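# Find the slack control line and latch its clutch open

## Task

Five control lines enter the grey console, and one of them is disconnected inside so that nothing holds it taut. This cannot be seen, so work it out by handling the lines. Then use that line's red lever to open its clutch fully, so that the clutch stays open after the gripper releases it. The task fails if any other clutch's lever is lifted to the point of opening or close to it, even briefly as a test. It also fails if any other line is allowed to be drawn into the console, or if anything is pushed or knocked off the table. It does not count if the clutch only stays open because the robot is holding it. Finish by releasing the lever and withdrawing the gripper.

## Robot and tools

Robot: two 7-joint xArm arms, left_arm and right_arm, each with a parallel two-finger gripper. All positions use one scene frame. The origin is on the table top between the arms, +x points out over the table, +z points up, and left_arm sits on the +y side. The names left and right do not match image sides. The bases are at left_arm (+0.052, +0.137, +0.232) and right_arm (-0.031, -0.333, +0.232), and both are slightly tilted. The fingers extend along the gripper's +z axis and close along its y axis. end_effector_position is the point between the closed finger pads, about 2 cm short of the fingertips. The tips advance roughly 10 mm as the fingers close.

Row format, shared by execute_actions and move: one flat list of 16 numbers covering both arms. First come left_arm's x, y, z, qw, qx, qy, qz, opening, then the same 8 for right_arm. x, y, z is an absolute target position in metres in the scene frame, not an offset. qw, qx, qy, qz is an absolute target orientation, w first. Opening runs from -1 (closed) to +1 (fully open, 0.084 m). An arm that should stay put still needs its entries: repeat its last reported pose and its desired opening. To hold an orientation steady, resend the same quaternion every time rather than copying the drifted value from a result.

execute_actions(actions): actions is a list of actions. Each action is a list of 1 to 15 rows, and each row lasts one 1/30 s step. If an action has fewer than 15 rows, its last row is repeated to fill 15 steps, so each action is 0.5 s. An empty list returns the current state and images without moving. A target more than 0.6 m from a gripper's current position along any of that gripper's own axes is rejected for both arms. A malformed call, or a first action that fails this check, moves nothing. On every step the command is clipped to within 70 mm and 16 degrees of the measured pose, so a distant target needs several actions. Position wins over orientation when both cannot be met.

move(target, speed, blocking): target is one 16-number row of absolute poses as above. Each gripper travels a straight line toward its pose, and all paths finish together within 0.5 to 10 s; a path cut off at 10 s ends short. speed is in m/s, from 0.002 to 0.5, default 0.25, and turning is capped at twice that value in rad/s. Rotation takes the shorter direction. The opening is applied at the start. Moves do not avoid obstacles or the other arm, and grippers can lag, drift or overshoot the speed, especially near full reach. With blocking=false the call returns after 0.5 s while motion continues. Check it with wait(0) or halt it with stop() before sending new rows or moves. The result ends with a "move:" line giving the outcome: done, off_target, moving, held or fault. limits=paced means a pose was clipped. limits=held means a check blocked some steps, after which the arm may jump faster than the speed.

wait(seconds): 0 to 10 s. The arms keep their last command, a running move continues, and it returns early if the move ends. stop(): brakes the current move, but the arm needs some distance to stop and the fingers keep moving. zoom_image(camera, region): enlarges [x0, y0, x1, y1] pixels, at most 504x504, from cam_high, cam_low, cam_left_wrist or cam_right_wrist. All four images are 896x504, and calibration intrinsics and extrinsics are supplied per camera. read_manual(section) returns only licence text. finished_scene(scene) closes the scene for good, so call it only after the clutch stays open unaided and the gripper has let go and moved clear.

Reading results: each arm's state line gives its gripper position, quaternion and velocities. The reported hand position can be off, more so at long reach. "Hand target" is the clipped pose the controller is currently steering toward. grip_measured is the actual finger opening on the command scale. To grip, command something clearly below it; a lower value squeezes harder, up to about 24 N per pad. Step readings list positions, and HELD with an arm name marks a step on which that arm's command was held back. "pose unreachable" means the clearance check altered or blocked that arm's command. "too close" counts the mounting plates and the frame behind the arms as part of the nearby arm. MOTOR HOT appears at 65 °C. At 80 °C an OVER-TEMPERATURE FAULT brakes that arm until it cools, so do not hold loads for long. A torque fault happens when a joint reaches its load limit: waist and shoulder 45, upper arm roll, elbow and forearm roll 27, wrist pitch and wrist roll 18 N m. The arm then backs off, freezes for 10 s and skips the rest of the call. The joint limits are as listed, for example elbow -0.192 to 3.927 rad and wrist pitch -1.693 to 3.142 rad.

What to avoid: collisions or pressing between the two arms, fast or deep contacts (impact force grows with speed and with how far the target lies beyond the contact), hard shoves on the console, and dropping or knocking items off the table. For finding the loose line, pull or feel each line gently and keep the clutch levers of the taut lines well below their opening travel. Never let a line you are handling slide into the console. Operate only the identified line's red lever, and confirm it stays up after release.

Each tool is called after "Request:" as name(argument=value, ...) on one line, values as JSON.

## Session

Request:
execute_actions(actions=[])

Scene clock: 0.00 s.
left_arm: end_effector_position=(+0.5986, -0.1300, +0.2829) grip_measured=+1.00 end_effector_quat_wxyz=(+0.017, +0.974, -0.003, +0.227) end_effector_velocity=(-0.001, -0.000, -0.000) end_effector_angular_velocity=(-0.000, +0.001, -0.001) | right_arm: end_effector_position=(+0.2397, -0.3402, +0.2622) grip_measured=+1.00 end_effector_quat_wxyz=(+0.487, +0.818, +0.212, +0.219) end_effector_velocity=(+0.000, +0.000, +0.000) end_effector_angular_velocity=(+0.000, -0.001, +0.001)
Joint positions: left_arm=[-0.934  1.045  0.227  1.569  1.018  0.823 -1.388  0.084] | right_arm=[ 0.49   1.001  0.556  0.702 -1.281  2.185  1.716  0.084]
Joint velocities: left_arm=[ 0.    -0.    -0.001 -0.    -0.001  0.     0.001  0.   ] | right_arm=[ 0.001  0.    -0.     0.    -0.     0.     0.    -0.   ]
Motor temperatures (°C, as the motors report them): left_arm=[33 37 34 44 35 37 36] | right_arm=[38 36 35 38 33 35 35]
Hand target (left_arm): +0.599, -0.130, +0.283; +0.017, +0.974, -0.003, +0.227
Hand target (right_arm): +0.240, -0.340, +0.262; +0.487, +0.818, +0.212, +0.219
camera_calibration (this result's frames):
cam_left_wrist: T_world_to_cam=[[-0.0155083, -0.997916, 0.0626308, -0.108106], [-0.88595, -0.0153235, -0.463528, 0.730194], [0.463522, -0.0626763, -0.883866, 0.0900659], [0, 0, 0, 1]] pos_world=[0.603491, -0.0910465, 0.424843]
cam_right_wrist: T_world_to_cam=[[0.125132, -0.428444, 0.894862, -0.38063], [-0.820835, -0.551337, -0.149189, 0.111374], [0.557289, -0.715866, -0.420672, -0.134373], [0, 0, 0, 1]] pos_world=[0.213933, -0.197867, 0.3007]

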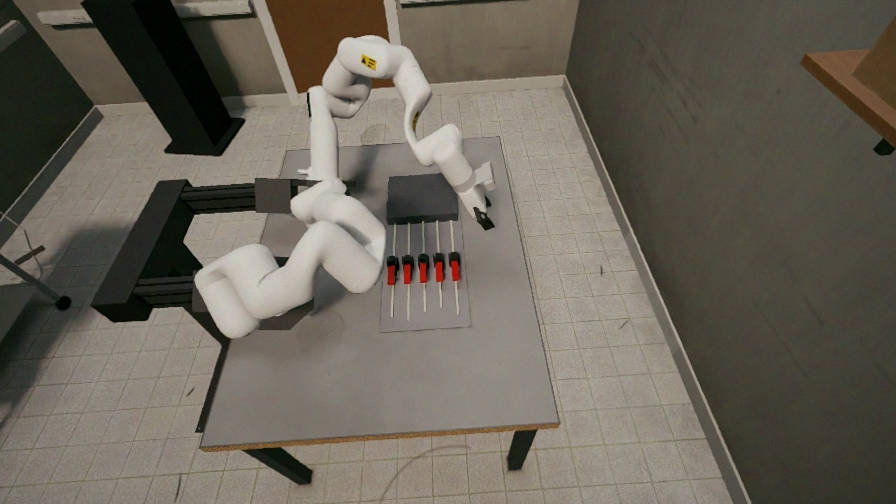

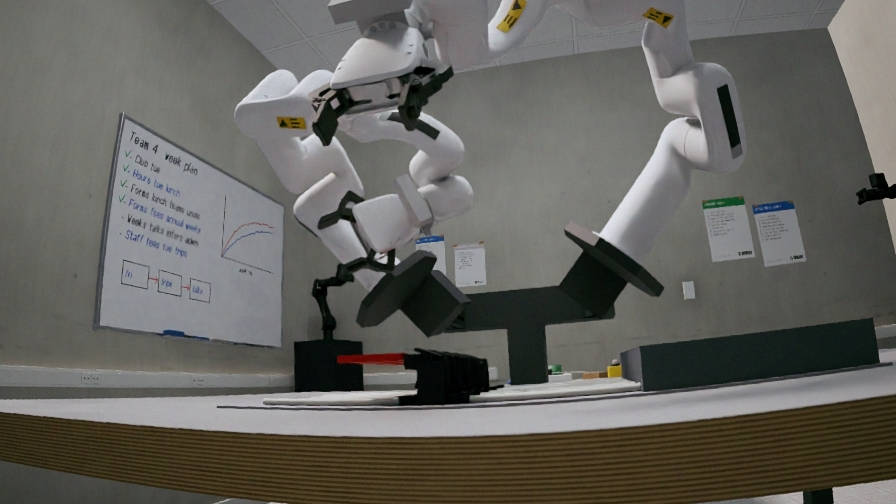

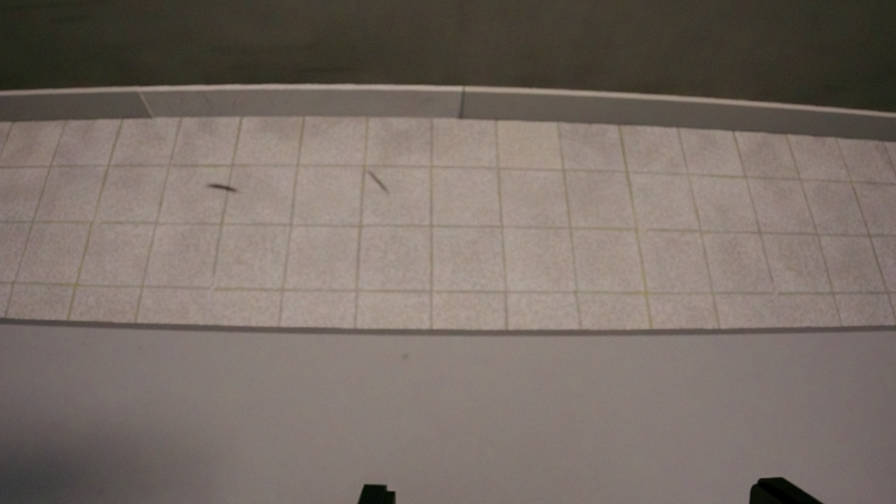

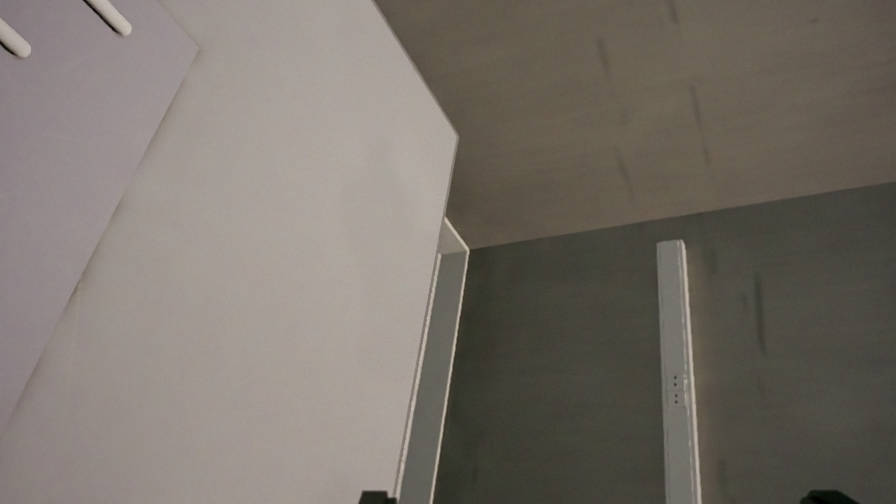

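Request:
move(target=[0.5,0.3,0.35,0.017,0.974,-0.003,0.227,1,0.3,-0.25,0.22,0,0.707,0.707,0,0.7], speed=0.35)

Request:
move(target=[0.5,0.3,0.35,0.017,0.974,-0.003,0.227,1,0.299,0.01,0.1,0,0.707,0.707,0,0.7])

Scene clock: 4.47 s.
left_arm: end_effector_position=(+0.5001, +0.3006, +0.3501) grip_measured=+1.00 end_effector_quat_wxyz=(+0.016, +0.974, -0.003, +0.227) end_effector_velocity=(-0.000, +0.003, +0.001) end_effector_angular_velocity=(-0.002, +0.001, +0.004) | right_arm: end_effector_position=(+0.2986, -0.2494, +0.2187) grip_measured=+0.70 end_effector_quat_wxyz=(-0.002, +0.706, +0.708, +0.000) end_effector_velocity=(+0.001, -0.000, -0.001) end_effector_angular_velocity=(-0.000, +0.005, -0.001)
Joint positions: left_arm=[-0.817 -0.454  0.47   0.551  1.309  0.981 -0.904  0.084] | right_arm=[-0.301  0.722  0.927  0.761 -1.313  1.332  0.006  0.073]
Joint velocities: left_arm=[ 0.003 -0.008  0.     0.001 -0.002  0.003  0.005  0.   ] | right_arm=[-0.001  0.002 -0.002  0.004  0.003  0.001 -0.004  0.   ]
Motor temperatures (°C, as the motors report them): left_arm=[33 37 35 44 35 37 36] | right_arm=[38 36 36 38 33 35 35]
Hand target (left_arm): +0.500, +0.301, +0.350; +0.016, +0.974, -0.003, +0.227
Hand target (right_arm): +0.299, -0.249, +0.219; -0.003, +0.706, +0.708, +0.000
Off the commanded pose (left_arm): 0.001 m, 0 deg.
Off the commanded pose (right_arm): 0.002 m, 0 deg.
move: done
camera_calibration (this result's frames):
cam_left_wrist: T_world_to_cam=[[-0.0159754, -0.998009, 0.0610076, 0.316703], [-0.885493, -0.0142163, -0.464436, 0.680399], [0.464379, -0.0614413, -0.883503, 0.221241], [0, 0, 0, 1]] pos_world=[0.504808, 0.339338, 0.492148]
cam_right_wrist: T_world_to_cam=[[0.999962, -0.0000444409, 0.00873664, -0.270783], [-0.000114997, -0.999967, 0.00807552, -0.188085], [0.00873599, -0.00807622, -0.999929, 0.346496], [0, 0, 0, 1]] pos_world=[0.267724, -0.185293, 0.350356]

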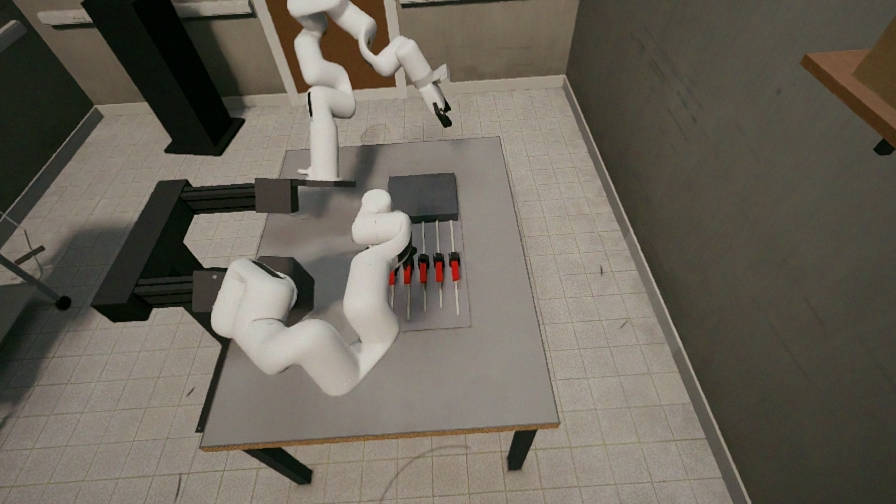

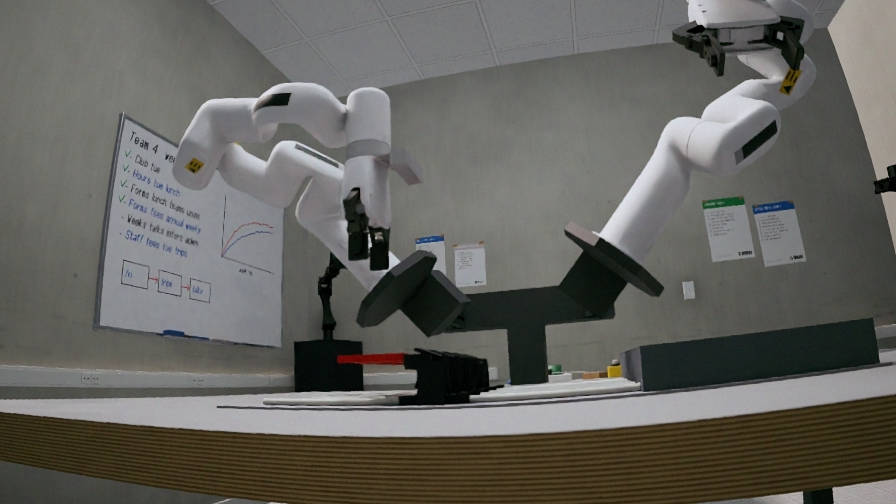

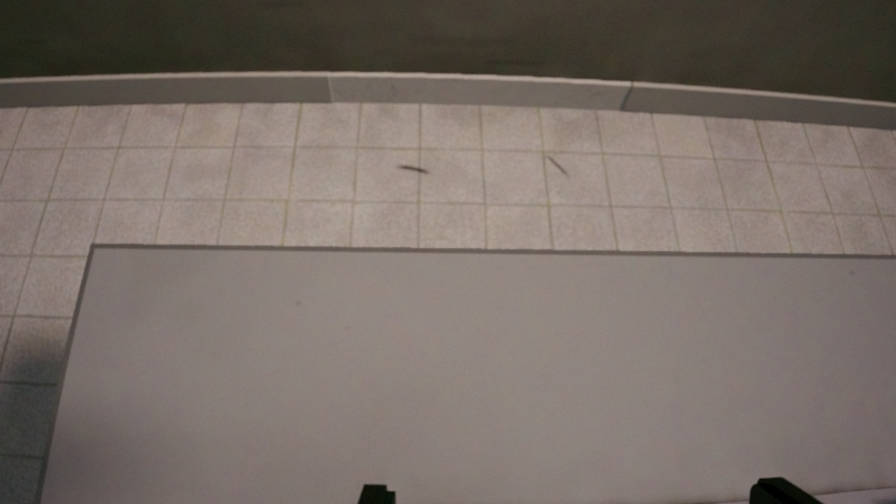

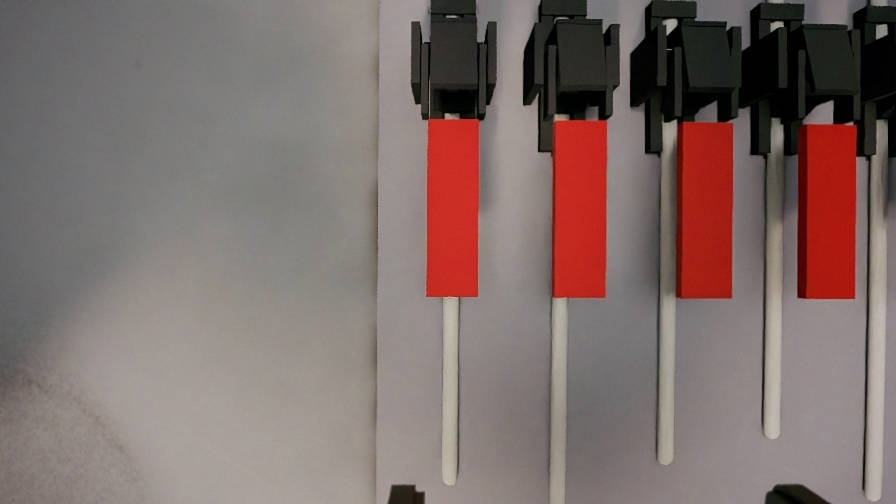

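Scene clock: 6.20 s.
left_arm: end_effector_position=(+0.5000, +0.3000, +0.3500) grip_measured=+1.00 end_effector_quat_wxyz=(+0.017, +0.974, -0.003, +0.227) end_effector_velocity=(+0.000, -0.000, +0.000) end_effector_angular_velocity=(+0.001, -0.002, -0.001) | right_arm: end_effector_position=(+0.2990, +0.0091, +0.0995) grip_measured=+0.70 end_effector_quat_wxyz=(+0.002, +0.707, +0.707, +0.000) end_effector_velocity=(-0.003, +0.002, -0.001) end_effector_angular_velocity=(-0.002, +0.003, +0.005)
Joint positions: left_arm=[-0.818 -0.453  0.471  0.551  1.308  0.979 -0.904  0.084] | right_arm=[ 0.26   1.581  0.617  1.616 -1.547  1.353  0.128  0.073]
Joint velocities: left_arm=[ 0.     0.    -0.     0.     0.002 -0.001  0.     0.   ] | right_arm=[ 0.007  0.009 -0.     0.009  0.003  0.002 -0.003  0.   ]
Motor temperatures (°C, as the motors report them): left_arm=[33 37 35 44 35 37 36] | right_arm=[38 36 36 38 33 35 35]
Hand target (left_arm): +0.500, +0.300, +0.350; +0.017, +0.974, -0.003, +0.227
Hand target (right_arm): +0.299, +0.009, +0.099; +0.002, +0.707, +0.708, +0.000
Off the commanded pose (left_arm): 0.000 m, 0 deg.
Off the commanded pose (right_arm): 0.001 m, 0 deg.
move: done
camera_calibration (this result's frames):
cam_left_wrist: T_world_to_cam=[[-0.0162449, -0.997872, 0.0631548, 0.315437], [-0.885672, -0.0149524, -0.46407, 0.680444], [0.464026, -0.0634732, -0.883544, 0.221921], [0, 0, 0, 1]] pos_world=[0.504798, 0.339026, 0.491929]
cam_right_wrist: T_world_to_cam=[[0.999887, -0.00156037, 0.0149449, -0.2707], [-0.00177515, -0.999895, 0.0143695, 0.0712432], [0.0149209, -0.0143944, -0.999785, 0.227501], [0, 0, 0, 1]] pos_world=[0.267401, 0.0740881, 0.230474]

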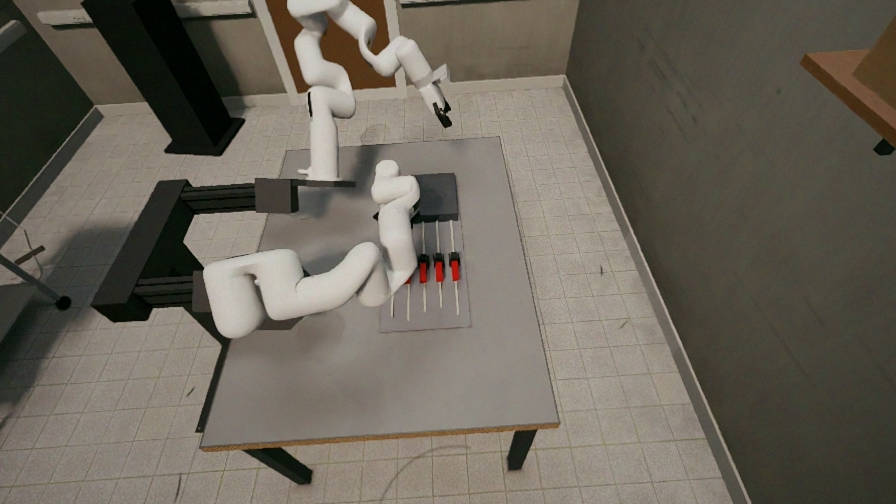

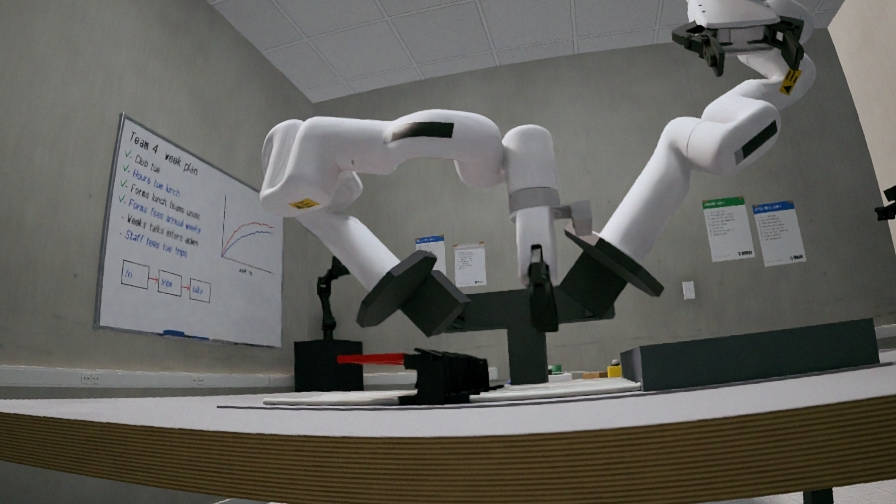

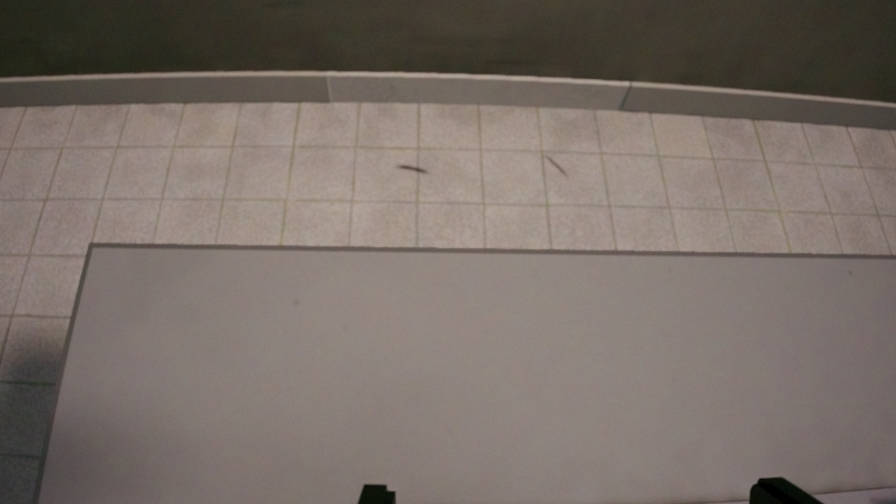

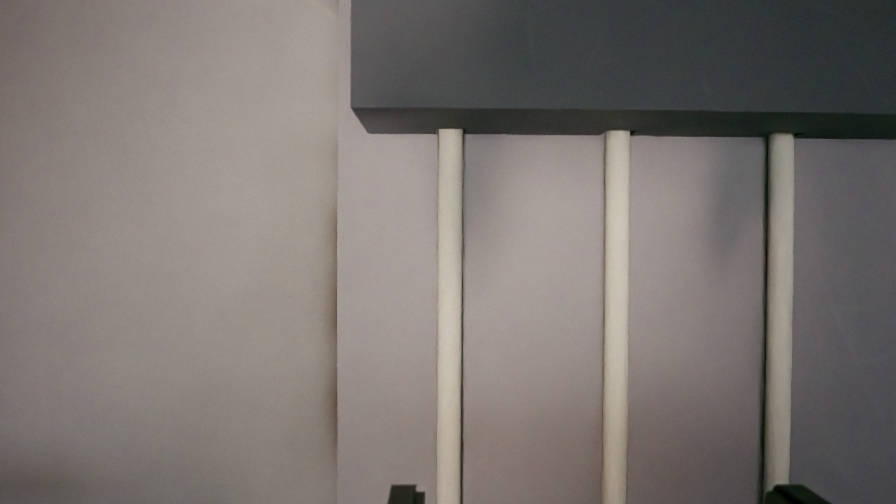

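Line 1 at about x=0.271; centre 0.297.

Request:
move(target=[0.5,0.3,0.35,0.017,0.974,-0.003,0.227,1,0.297,0.01,0.021,0,0.707,0.707,0,0.75], speed=0.12)

Request:
move(target=[0.5,0.3,0.35,0.017,0.974,-0.003,0.227,1,0.297,0.01,0.021,0,0.707,0.707,0,-0.15])

Request:
execute_actions(actions=[[[0.5,0.3,0.35,0.017,0.974,-0.003,0.227,1,0.297,0.01,0.021,0,0.707,0.707,0,0.75]],[[0.5,0.3,0.35,0.017,0.974,-0.003,0.227,1,0.297,0.01,0.05,0,0.707,0.707,0,0.75]],[[0.5,0.3,0.35,0.017,0.974,-0.003,0.227,1,0.35,0.01,0.055,0,0.707,0.707,0,0.75]]])

Scene clock: 8.87 s.
left_arm: end_effector_position=(+0.5000, +0.3000, +0.3500) grip_measured=+1.00 end_effector_quat_wxyz=(+0.017, +0.974, -0.003, +0.227) end_effector_velocity=(-0.000, +0.001, -0.001) end_effector_angular_velocity=(+0.001, +0.002, +0.001) | right_arm: end_effector_position=(+0.2969, +0.0101, +0.0216) grip_measured=+0.75 end_effector_quat_wxyz=(-0.000, +0.707, +0.707, +0.000) end_effector_velocity=(-0.001, -0.002, -0.004) end_effector_angular_velocity=(-0.004, +0.002, +0.001)
Joint positions: left_arm=[-0.818 -0.453  0.471  0.551  1.308  0.979 -0.904  0.084] | right_arm=[ 0.218  1.7    0.523  1.709 -1.631  1.249  0.114  0.075]
Joint velocities: left_arm=[-0.    -0.     0.003  0.     0.001  0.001  0.    -0.   ] | right_arm=[-0.003  0.004 -0.004  0.003 -0.001 -0.001 -0.002 -0.   ]
Motor temperatures (°C, as the motors report them): left_arm=[33 37 35 44 35 37 36] | right_arm=[38 36 36 38 33 35 35]
Hand target (left_arm): +0.500, +0.300, +0.350; +0.017, +0.974, -0.003, +0.227
Hand target (right_arm): +0.297, +0.010, +0.021; -0.000, +0.707, +0.707, +0.000
Off the commanded pose (left_arm): 0.000 m, 0 deg.
Off the commanded pose (right_arm): 0.001 m, 0 deg.
move: done
camera_calibration (this result's frames):
cam_left_wrist: T_world_to_cam=[[-0.0162472, -0.997871, 0.0631569, 0.315437], [-0.88567, -0.0149517, -0.464075, 0.680443], [0.464031, -0.0634761, -0.883542, 0.22192], [0, 0, 0, 1]] pos_world=[0.504795, 0.339025, 0.49193]
cam_right_wrist: T_world_to_cam=[[0.999927, -0.00236133, 0.0118089, -0.267381], [-0.00249259, -0.999935, 0.0111136, 0.0736664], [0.0117818, -0.0111423, -0.999869, 0.150646], [0, 0, 0, 1]] pos_world=[0.26577, 0.0747088, 0.152965]

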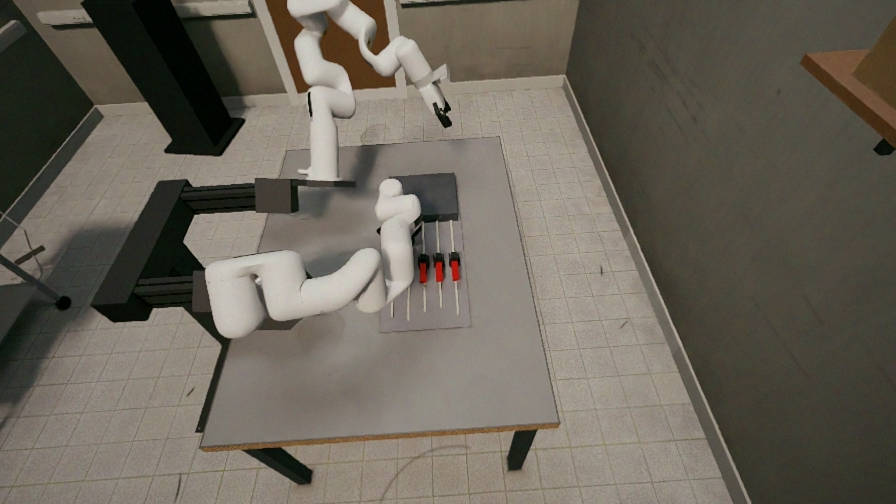

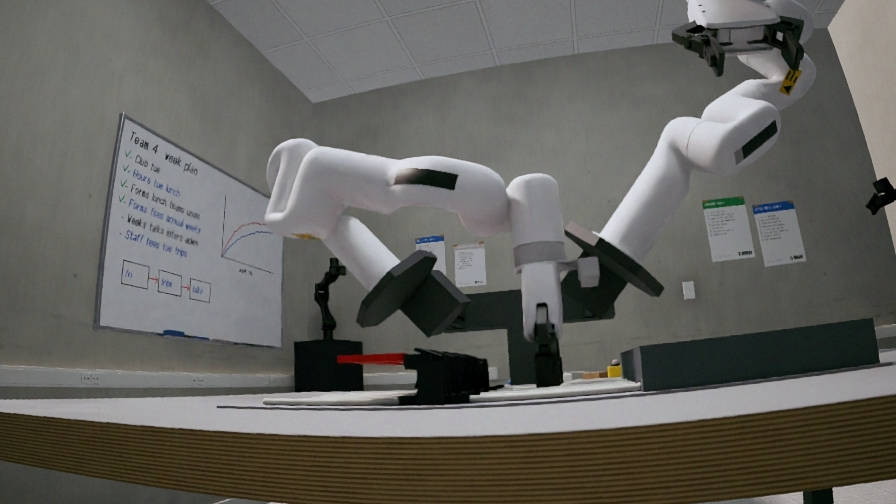

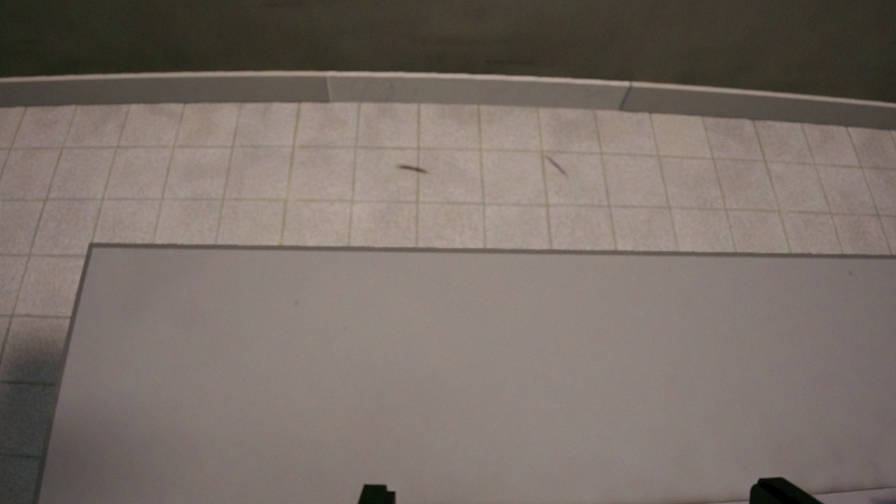

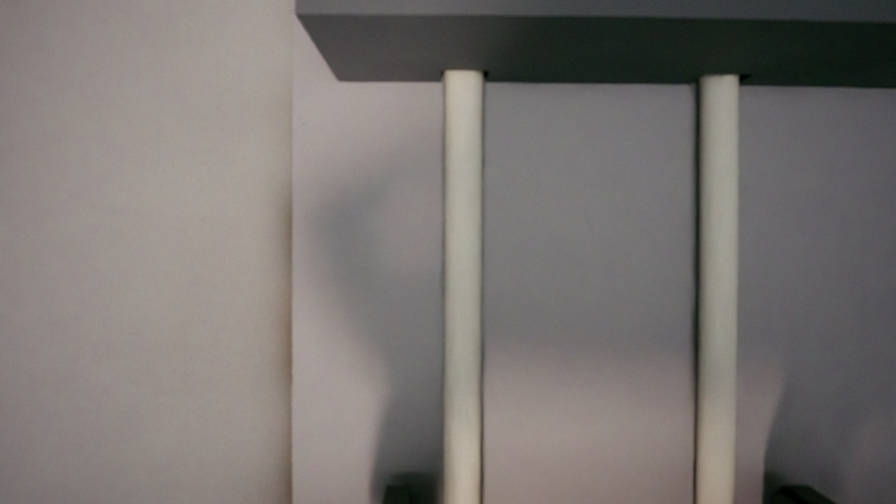

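Scene clock: 9.57 s.
left_arm: end_effector_position=(+0.5000, +0.3000, +0.3500) grip_measured=+1.00 end_effector_quat_wxyz=(+0.017, +0.974, -0.003, +0.227) end_effector_velocity=(+0.000, -0.000, +0.000) end_effector_angular_velocity=(-0.001, -0.001, -0.002) | right_arm: end_effector_position=(+0.2980, +0.0102, +0.0217) grip_measured=-0.16 end_effector_quat_wxyz=(+0.000, +0.708, +0.707, +0.001) end_effector_velocity=(-0.002, -0.000, -0.001) end_effector_angular_velocity=(-0.001, +0.004, +0.000)
Joint positions: left_arm=[-0.818 -0.453  0.471  0.551  1.308  0.979 -0.904  0.084] | right_arm=[ 0.217  1.701  0.524  1.711 -1.632  1.25   0.113  0.037]
Joint velocities: left_arm=[ 0.    -0.     0.     0.001 -0.001 -0.002  0.003 -0.   ] | right_arm=[-0.002  0.003 -0.     0.     0.001  0.    -0.     0.   ]
Motor temperatures (°C, as the motors report them): left_arm=[33 37 35 45 35 37 36] | right_arm=[38 36 36 38 33 35 35]
Hand target (left_arm): +0.500, +0.300, +0.350; +0.017, +0.974, -0.003, +0.227
Hand target (right_arm): +0.297, +0.010, +0.021; -0.000, +0.707, +0.707, +0.000
Off the commanded pose (left_arm): 0.000 m, 0 deg.
Off the commanded pose (right_arm): 0.001 m, 0 deg.
move: done
camera_calibration (this result's frames):
cam_left_wrist: T_world_to_cam=[[-0.0162475, -0.997871, 0.0631568, 0.315437], [-0.88567, -0.0149513, -0.464075, 0.680443], [0.464031, -0.0634762, -0.883542, 0.22192], [0, 0, 0, 1]] pos_world=[0.504795, 0.339025, 0.491929]
cam_right_wrist: T_world_to_cam=[[0.999913, -0.00362556, 0.012697, -0.268489], [-0.00376572, -0.999932, 0.0110325, 0.074126], [0.0126561, -0.0110794, -0.999859, 0.15047], [0, 0, 0, 1]] pos_world=[0.26684, 0.0748147, 0.15304]

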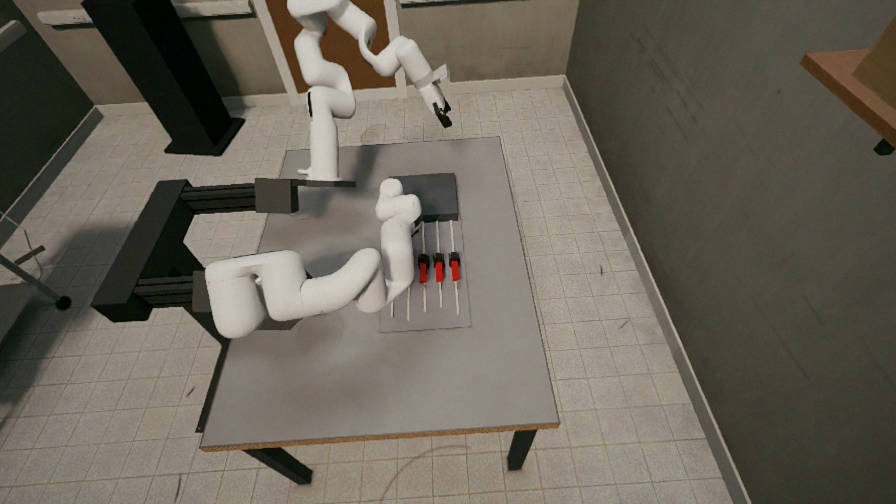

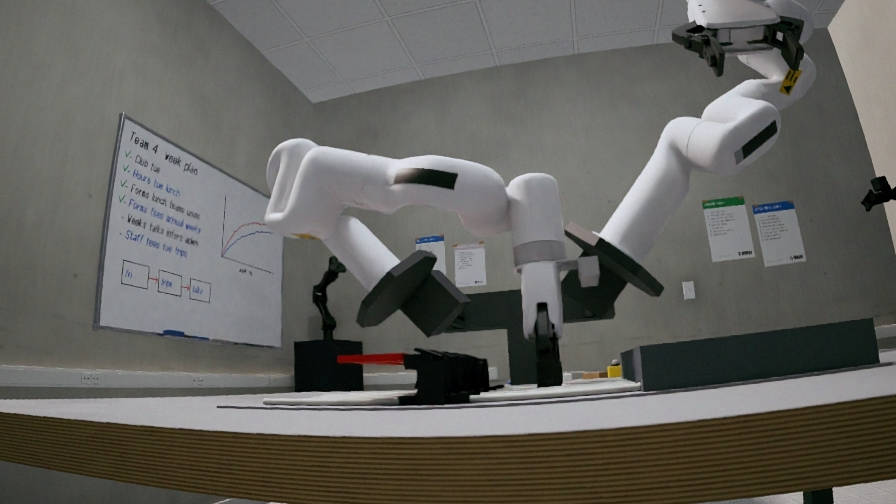

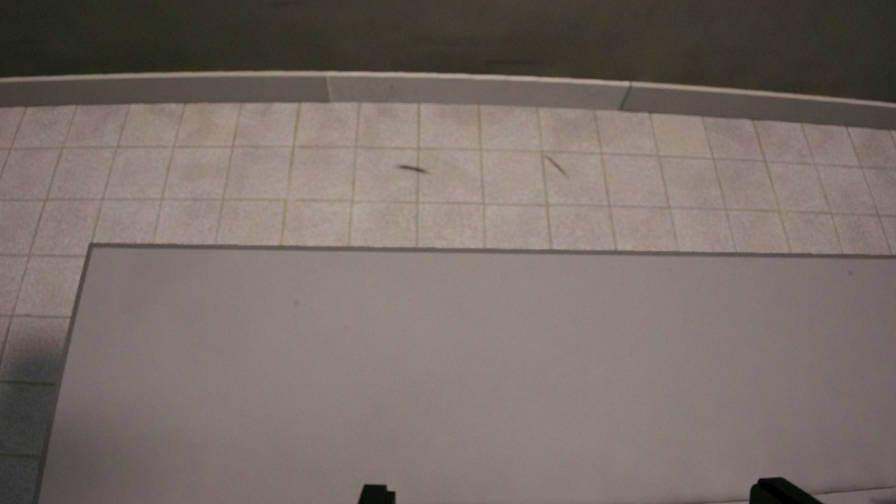

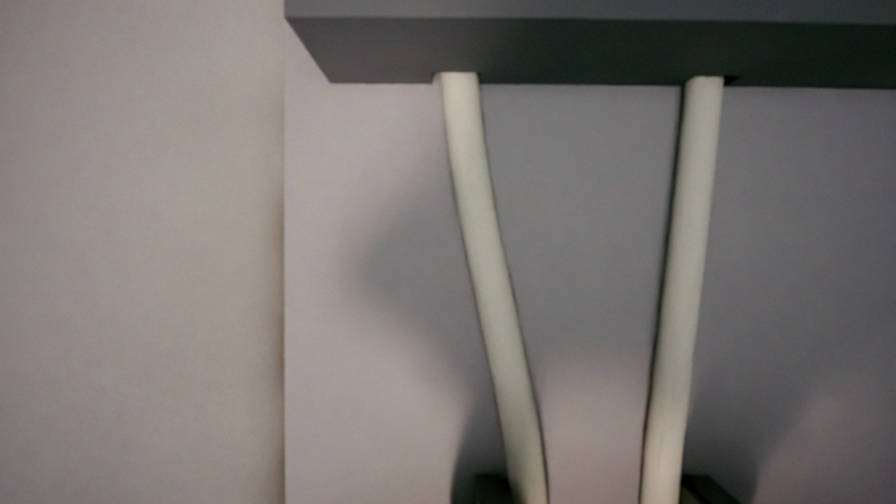

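Scene clock: 11.07 s.
left_arm: end_effector_position=(+0.5000, +0.3000, +0.3500) grip_measured=+1.00 end_effector_quat_wxyz=(+0.017, +0.974, -0.003, +0.227) end_effector_velocity=(-0.000, +0.000, -0.001) end_effector_angular_velocity=(-0.001, +0.002, +0.001) | right_arm: end_effector_position=(+0.3473, +0.0108, +0.0546) grip_measured=+0.75 end_effector_quat_wxyz=(-0.001, +0.706, +0.708, -0.000) end_effector_velocity=(+0.018, -0.003, +0.002) end_effector_angular_velocity=(-0.004, -0.006, -0.023)
Joint positions: left_arm=[-0.818 -0.453  0.471  0.551  1.308  0.979 -0.904  0.084] | right_arm=[ 0.242  1.675  0.572  1.816 -1.569  1.298 -0.013  0.075]
Joint velocities: left_arm=[ 0.001 -0.     0.002 -0.    -0.001 -0.     0.001  0.   ] | right_arm=[ 0.004  0.003  0.003  0.045  0.007  0.007 -0.018  0.   ]
Motor temperatures (°C, as the motors report them): left_arm=[33 37 35 45 35 37 36] | right_arm=[38 36 36 38 33 35 35]
Hand target (left_arm): +0.500, +0.300, +0.350; +0.017, +0.974, -0.003, +0.227
Hand target (right_arm): +0.350, +0.010, +0.055; -0.000, +0.707, +0.707, -0.000
Off the commanded pose (left_arm): 0.000 m, 0 deg.
Off the commanded pose (right_arm): 0.003 m, 0 deg.
Step readings (end_effector_position; steps 1 to 15: 1st action; 16 to 30: 2nd action; 31 to 45: 3rd action):
0: left_arm (+0.5000, +0.3000, +0.3500) | right_arm (+0.2980, +0.0102, +0.0217)
1: left_arm (+0.5000, +0.3000, +0.3500) | right_arm (+0.2980, +0.0102, +0.0217)
2: left_arm (+0.5000, +0.3000, +0.3500) | right_arm (+0.2974, +0.0102, +0.0213)
4: left_arm (+0.5000, +0.3000, +0.3500) | right_arm (+0.2949, +0.0097, +0.0196)
8: left_arm (+0.5000, +0.3000, +0.3500) | right_arm (+0.2946, +0.0098, +0.0197)
15: left_arm (+0.5000, +0.3000, +0.3500) | right_arm (+0.2967, +0.0099, +0.0208)
16: left_arm (+0.5000, +0.3000, +0.3500) | right_arm (+0.2967, +0.0100, +0.0209)
17: left_arm (+0.5000, +0.3000, +0.3500) | right_arm (+0.2965, +0.0095, +0.0222)
19: left_arm (+0.5000, +0.3000, +0.3500) | right_arm (+0.2959, +0.0091, +0.0335)
23: left_arm (+0.5000, +0.3000, +0.3500) | right_arm (+0.2981, +0.0121, +0.0502)
30: left_arm (+0.5000, +0.3000, +0.3500) | right_arm (+0.2969, +0.0098, +0.0494)
31: left_arm (+0.5000, +0.3000, +0.3500) | right_arm (+0.2969, +0.0099, +0.0495)
32: left_arm (+0.5000, +0.3000, +0.3500) | right_arm (+0.2980, +0.0100, +0.0498)
34: left_arm (+0.5000, +0.3000, +0.3500) | right_arm (+0.3106, +0.0102, +0.0514)
38: left_arm (+0.5000, +0.3000, +0.3500) | right_arm (+0.3513, +0.0059, +0.0566)
45: end_effector_position above
camera_calibration (this result's frames):
cam_left_wrist: T_world_to_cam=[[-0.0162474, -0.997871, 0.0631567, 0.315437], [-0.88567, -0.0149514, -0.464075, 0.680443], [0.464031, -0.063476, -0.883542, 0.22192], [0, 0, 0, 1]] pos_world=[0.504795, 0.339025, 0.49193]
cam_right_wrist: T_world_to_cam=[[0.99995, 0.00131417, 0.00990652, -0.318102], [0.00119911, -0.999932, 0.0116121, 0.0727786], [0.0099211, -0.0115996, -0.999884, 0.183657], [0, 0, 0, 1]] pos_world=[0.316176, 0.075322, 0.185942]

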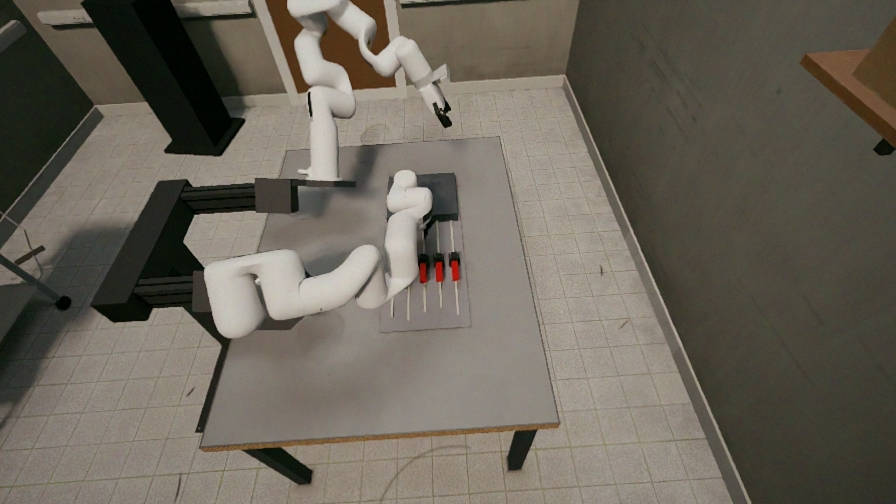

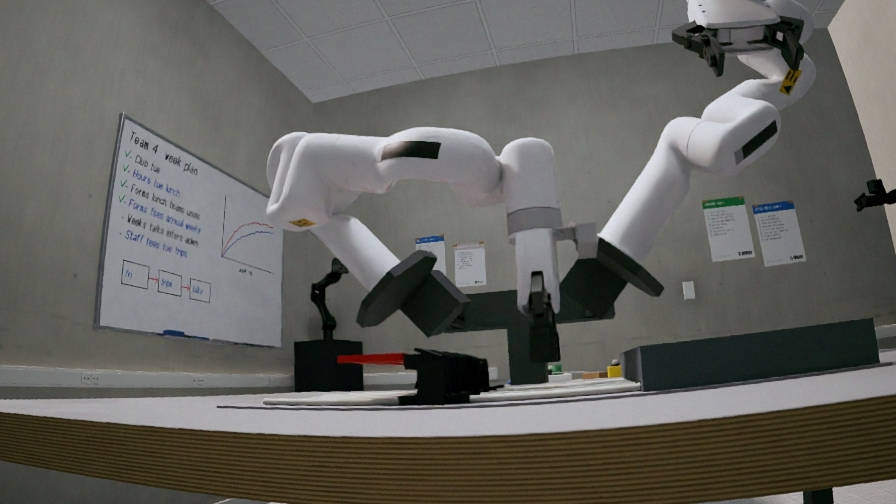

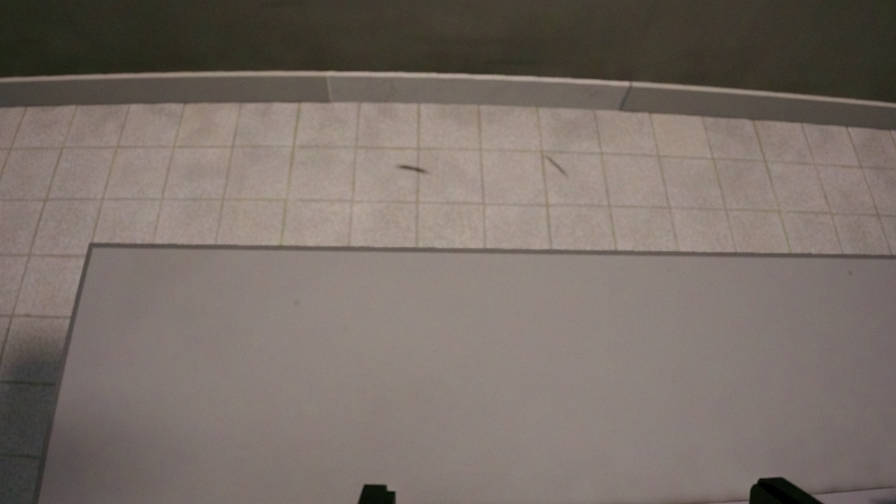

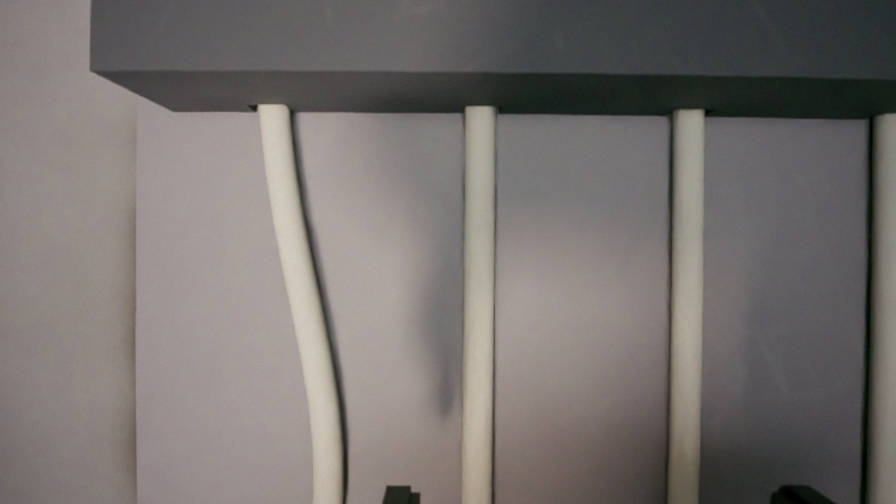

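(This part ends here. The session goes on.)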